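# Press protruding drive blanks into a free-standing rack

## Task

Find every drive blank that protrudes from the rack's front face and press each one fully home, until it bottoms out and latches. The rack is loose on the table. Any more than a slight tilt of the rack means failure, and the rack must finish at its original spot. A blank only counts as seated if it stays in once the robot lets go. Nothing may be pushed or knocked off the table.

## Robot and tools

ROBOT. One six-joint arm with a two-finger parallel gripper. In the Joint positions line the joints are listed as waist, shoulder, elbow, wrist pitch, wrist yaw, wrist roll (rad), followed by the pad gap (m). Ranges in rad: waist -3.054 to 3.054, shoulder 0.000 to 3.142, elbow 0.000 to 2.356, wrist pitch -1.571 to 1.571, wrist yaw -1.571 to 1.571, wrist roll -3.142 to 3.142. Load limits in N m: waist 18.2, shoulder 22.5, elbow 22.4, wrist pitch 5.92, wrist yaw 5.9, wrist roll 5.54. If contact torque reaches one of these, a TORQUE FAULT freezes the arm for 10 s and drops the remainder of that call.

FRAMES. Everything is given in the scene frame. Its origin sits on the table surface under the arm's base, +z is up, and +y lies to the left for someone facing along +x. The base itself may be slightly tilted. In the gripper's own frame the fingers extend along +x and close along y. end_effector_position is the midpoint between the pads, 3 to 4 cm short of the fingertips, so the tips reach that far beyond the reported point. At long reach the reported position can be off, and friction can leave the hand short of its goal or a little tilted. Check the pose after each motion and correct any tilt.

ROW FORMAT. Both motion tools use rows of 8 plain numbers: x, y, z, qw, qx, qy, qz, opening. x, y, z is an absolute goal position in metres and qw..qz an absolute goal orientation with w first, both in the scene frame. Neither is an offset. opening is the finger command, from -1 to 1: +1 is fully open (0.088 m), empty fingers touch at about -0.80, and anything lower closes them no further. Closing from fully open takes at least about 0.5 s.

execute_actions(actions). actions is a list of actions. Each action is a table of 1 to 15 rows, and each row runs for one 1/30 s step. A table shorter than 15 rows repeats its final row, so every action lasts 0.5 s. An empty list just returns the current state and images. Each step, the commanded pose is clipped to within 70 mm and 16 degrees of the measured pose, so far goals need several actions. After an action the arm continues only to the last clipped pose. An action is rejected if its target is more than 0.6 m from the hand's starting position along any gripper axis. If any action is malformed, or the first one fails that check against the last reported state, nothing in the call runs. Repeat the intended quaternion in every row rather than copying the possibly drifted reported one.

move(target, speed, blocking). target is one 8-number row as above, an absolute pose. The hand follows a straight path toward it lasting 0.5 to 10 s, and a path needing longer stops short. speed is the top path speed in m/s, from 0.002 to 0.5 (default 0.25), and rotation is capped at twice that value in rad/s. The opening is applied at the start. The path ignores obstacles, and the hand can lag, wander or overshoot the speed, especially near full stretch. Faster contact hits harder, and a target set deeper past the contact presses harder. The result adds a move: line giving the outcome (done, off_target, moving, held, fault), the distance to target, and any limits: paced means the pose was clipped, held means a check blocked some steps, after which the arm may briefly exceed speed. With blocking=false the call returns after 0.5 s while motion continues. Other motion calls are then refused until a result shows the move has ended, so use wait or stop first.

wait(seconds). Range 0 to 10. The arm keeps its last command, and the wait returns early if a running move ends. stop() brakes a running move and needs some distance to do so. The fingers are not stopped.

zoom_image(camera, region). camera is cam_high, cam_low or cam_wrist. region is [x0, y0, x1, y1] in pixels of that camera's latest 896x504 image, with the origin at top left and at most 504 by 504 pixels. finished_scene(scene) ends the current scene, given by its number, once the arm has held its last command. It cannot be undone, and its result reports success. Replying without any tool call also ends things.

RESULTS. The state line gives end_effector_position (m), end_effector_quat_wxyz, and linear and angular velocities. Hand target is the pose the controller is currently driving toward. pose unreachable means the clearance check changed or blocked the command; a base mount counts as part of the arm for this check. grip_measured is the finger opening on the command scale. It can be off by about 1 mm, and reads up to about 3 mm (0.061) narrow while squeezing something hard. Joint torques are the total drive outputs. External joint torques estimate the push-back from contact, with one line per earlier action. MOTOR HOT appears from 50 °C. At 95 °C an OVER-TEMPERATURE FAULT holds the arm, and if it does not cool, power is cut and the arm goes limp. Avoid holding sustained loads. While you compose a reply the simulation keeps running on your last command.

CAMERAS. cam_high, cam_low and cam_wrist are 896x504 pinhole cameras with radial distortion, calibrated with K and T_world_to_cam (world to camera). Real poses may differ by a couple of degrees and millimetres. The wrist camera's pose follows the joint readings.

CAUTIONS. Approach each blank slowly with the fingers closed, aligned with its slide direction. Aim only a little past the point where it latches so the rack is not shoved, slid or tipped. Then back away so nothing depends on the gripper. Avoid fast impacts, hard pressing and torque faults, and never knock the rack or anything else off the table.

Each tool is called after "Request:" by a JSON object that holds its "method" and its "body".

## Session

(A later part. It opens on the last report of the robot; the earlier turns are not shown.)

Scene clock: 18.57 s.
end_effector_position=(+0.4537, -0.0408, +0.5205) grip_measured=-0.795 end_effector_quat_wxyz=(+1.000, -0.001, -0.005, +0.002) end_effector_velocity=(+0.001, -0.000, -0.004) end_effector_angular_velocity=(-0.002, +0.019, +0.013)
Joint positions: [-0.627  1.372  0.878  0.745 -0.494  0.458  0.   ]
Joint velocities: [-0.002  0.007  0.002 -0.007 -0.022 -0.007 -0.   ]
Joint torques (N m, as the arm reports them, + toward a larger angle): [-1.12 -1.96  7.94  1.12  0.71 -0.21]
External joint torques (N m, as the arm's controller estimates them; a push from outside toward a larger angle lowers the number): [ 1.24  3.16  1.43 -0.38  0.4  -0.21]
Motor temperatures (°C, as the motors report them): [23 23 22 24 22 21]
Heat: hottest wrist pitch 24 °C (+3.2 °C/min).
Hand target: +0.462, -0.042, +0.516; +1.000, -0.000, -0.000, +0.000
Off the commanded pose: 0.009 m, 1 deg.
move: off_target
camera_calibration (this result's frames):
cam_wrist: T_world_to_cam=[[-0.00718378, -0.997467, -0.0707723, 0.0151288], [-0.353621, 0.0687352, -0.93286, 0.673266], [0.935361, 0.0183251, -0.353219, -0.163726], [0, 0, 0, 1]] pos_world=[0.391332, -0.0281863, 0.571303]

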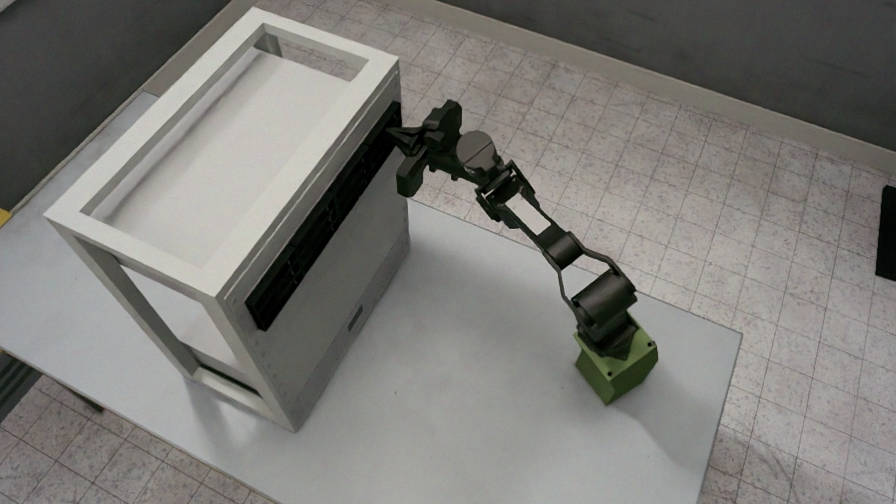

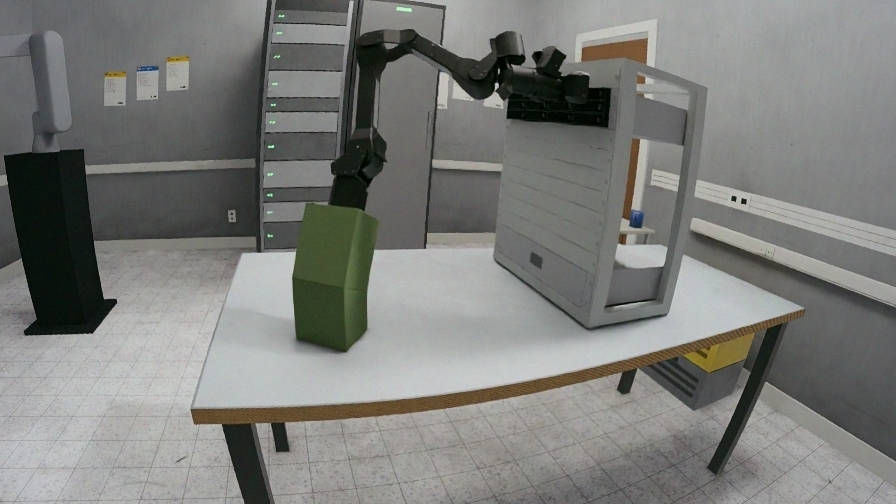

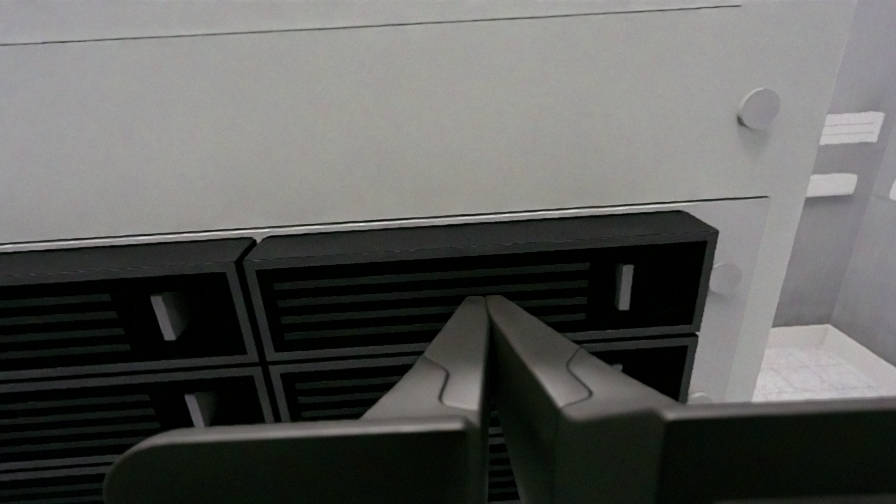

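Latched. Retreat and check the left column too.

Request:
{"method": "move", "body": {"target": [0.33,0.17,0.52,1,0,0,0,-1], "speed": 0.25}}

Scene clock: 20.23 s.
end_effector_position=(+0.3290, +0.1668, +0.5166) grip_measured=-0.795 end_effector_quat_wxyz=(+1.000, +0.007, +0.003, +0.000) end_effector_velocity=(-0.001, -0.001, -0.001) end_effector_angular_velocity=(-0.022, +0.004, -0.021)
Joint positions: [0.407 0.682 0.724 0.194 0.511 0.236 0.   ]
Joint velocities: [ 0.017  0.002  0.002 -0.007  0.037 -0.022 -0.   ]
Joint torques (N m, as the arm reports them, + toward a larger angle): [-0.39 -3.45  7.24  1.73  0.29 -0.25]
External joint torques (N m, as the arm's controller estimates them; a push from outside toward a larger angle lowers the number): [ 0.04 -0.25  0.05  0.02  0.13 -0.25]
Motor temperatures (°C, as the motors report them): [23 23 22 24 22 21]
Heat: hottest wrist pitch 24 °C (+3.0 °C/min).
Hand target: +0.329, +0.168, +0.520; +1.000, +0.006, -0.001, -0.001
Off the commanded pose: 0.005 m, 1 deg.
move: done
camera_calibration (this result's frames):
cam_wrist: T_world_to_cam=[[-0.0108756, -0.996132, -0.0871933, 0.2305], [-0.367449, 0.0850788, -0.926144, 0.609642], [0.92998, 0.0219668, -0.366953, -0.043954], [0, 0, 0, 1]] pos_world=[0.267396, 0.178706, 0.568585]

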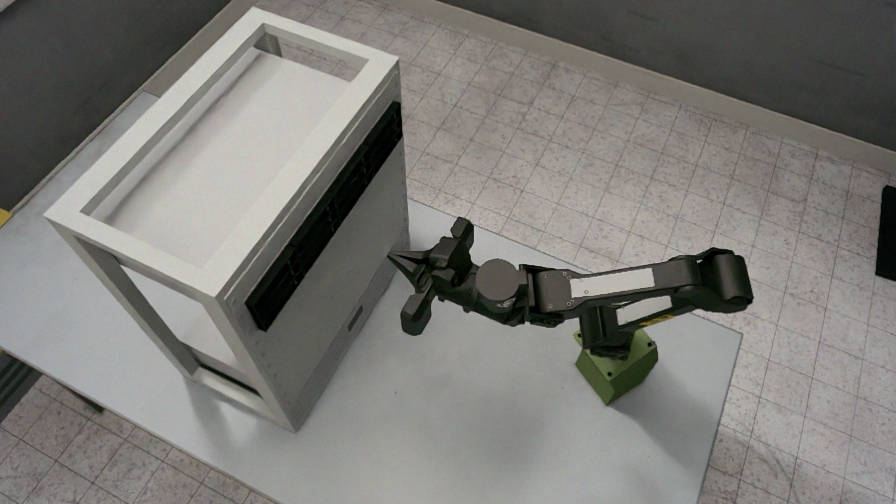

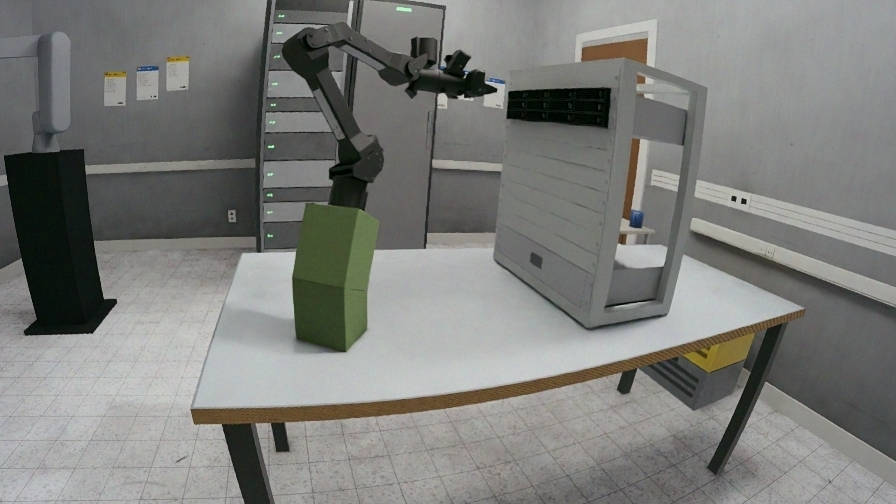

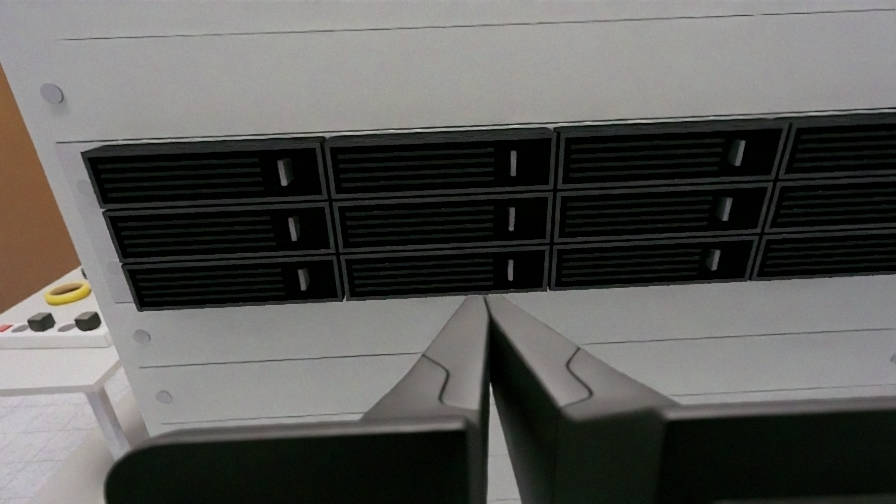

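Request:
{"method": "finished_scene", "body": {"scene": 1}}

The scene is finished: the task was done.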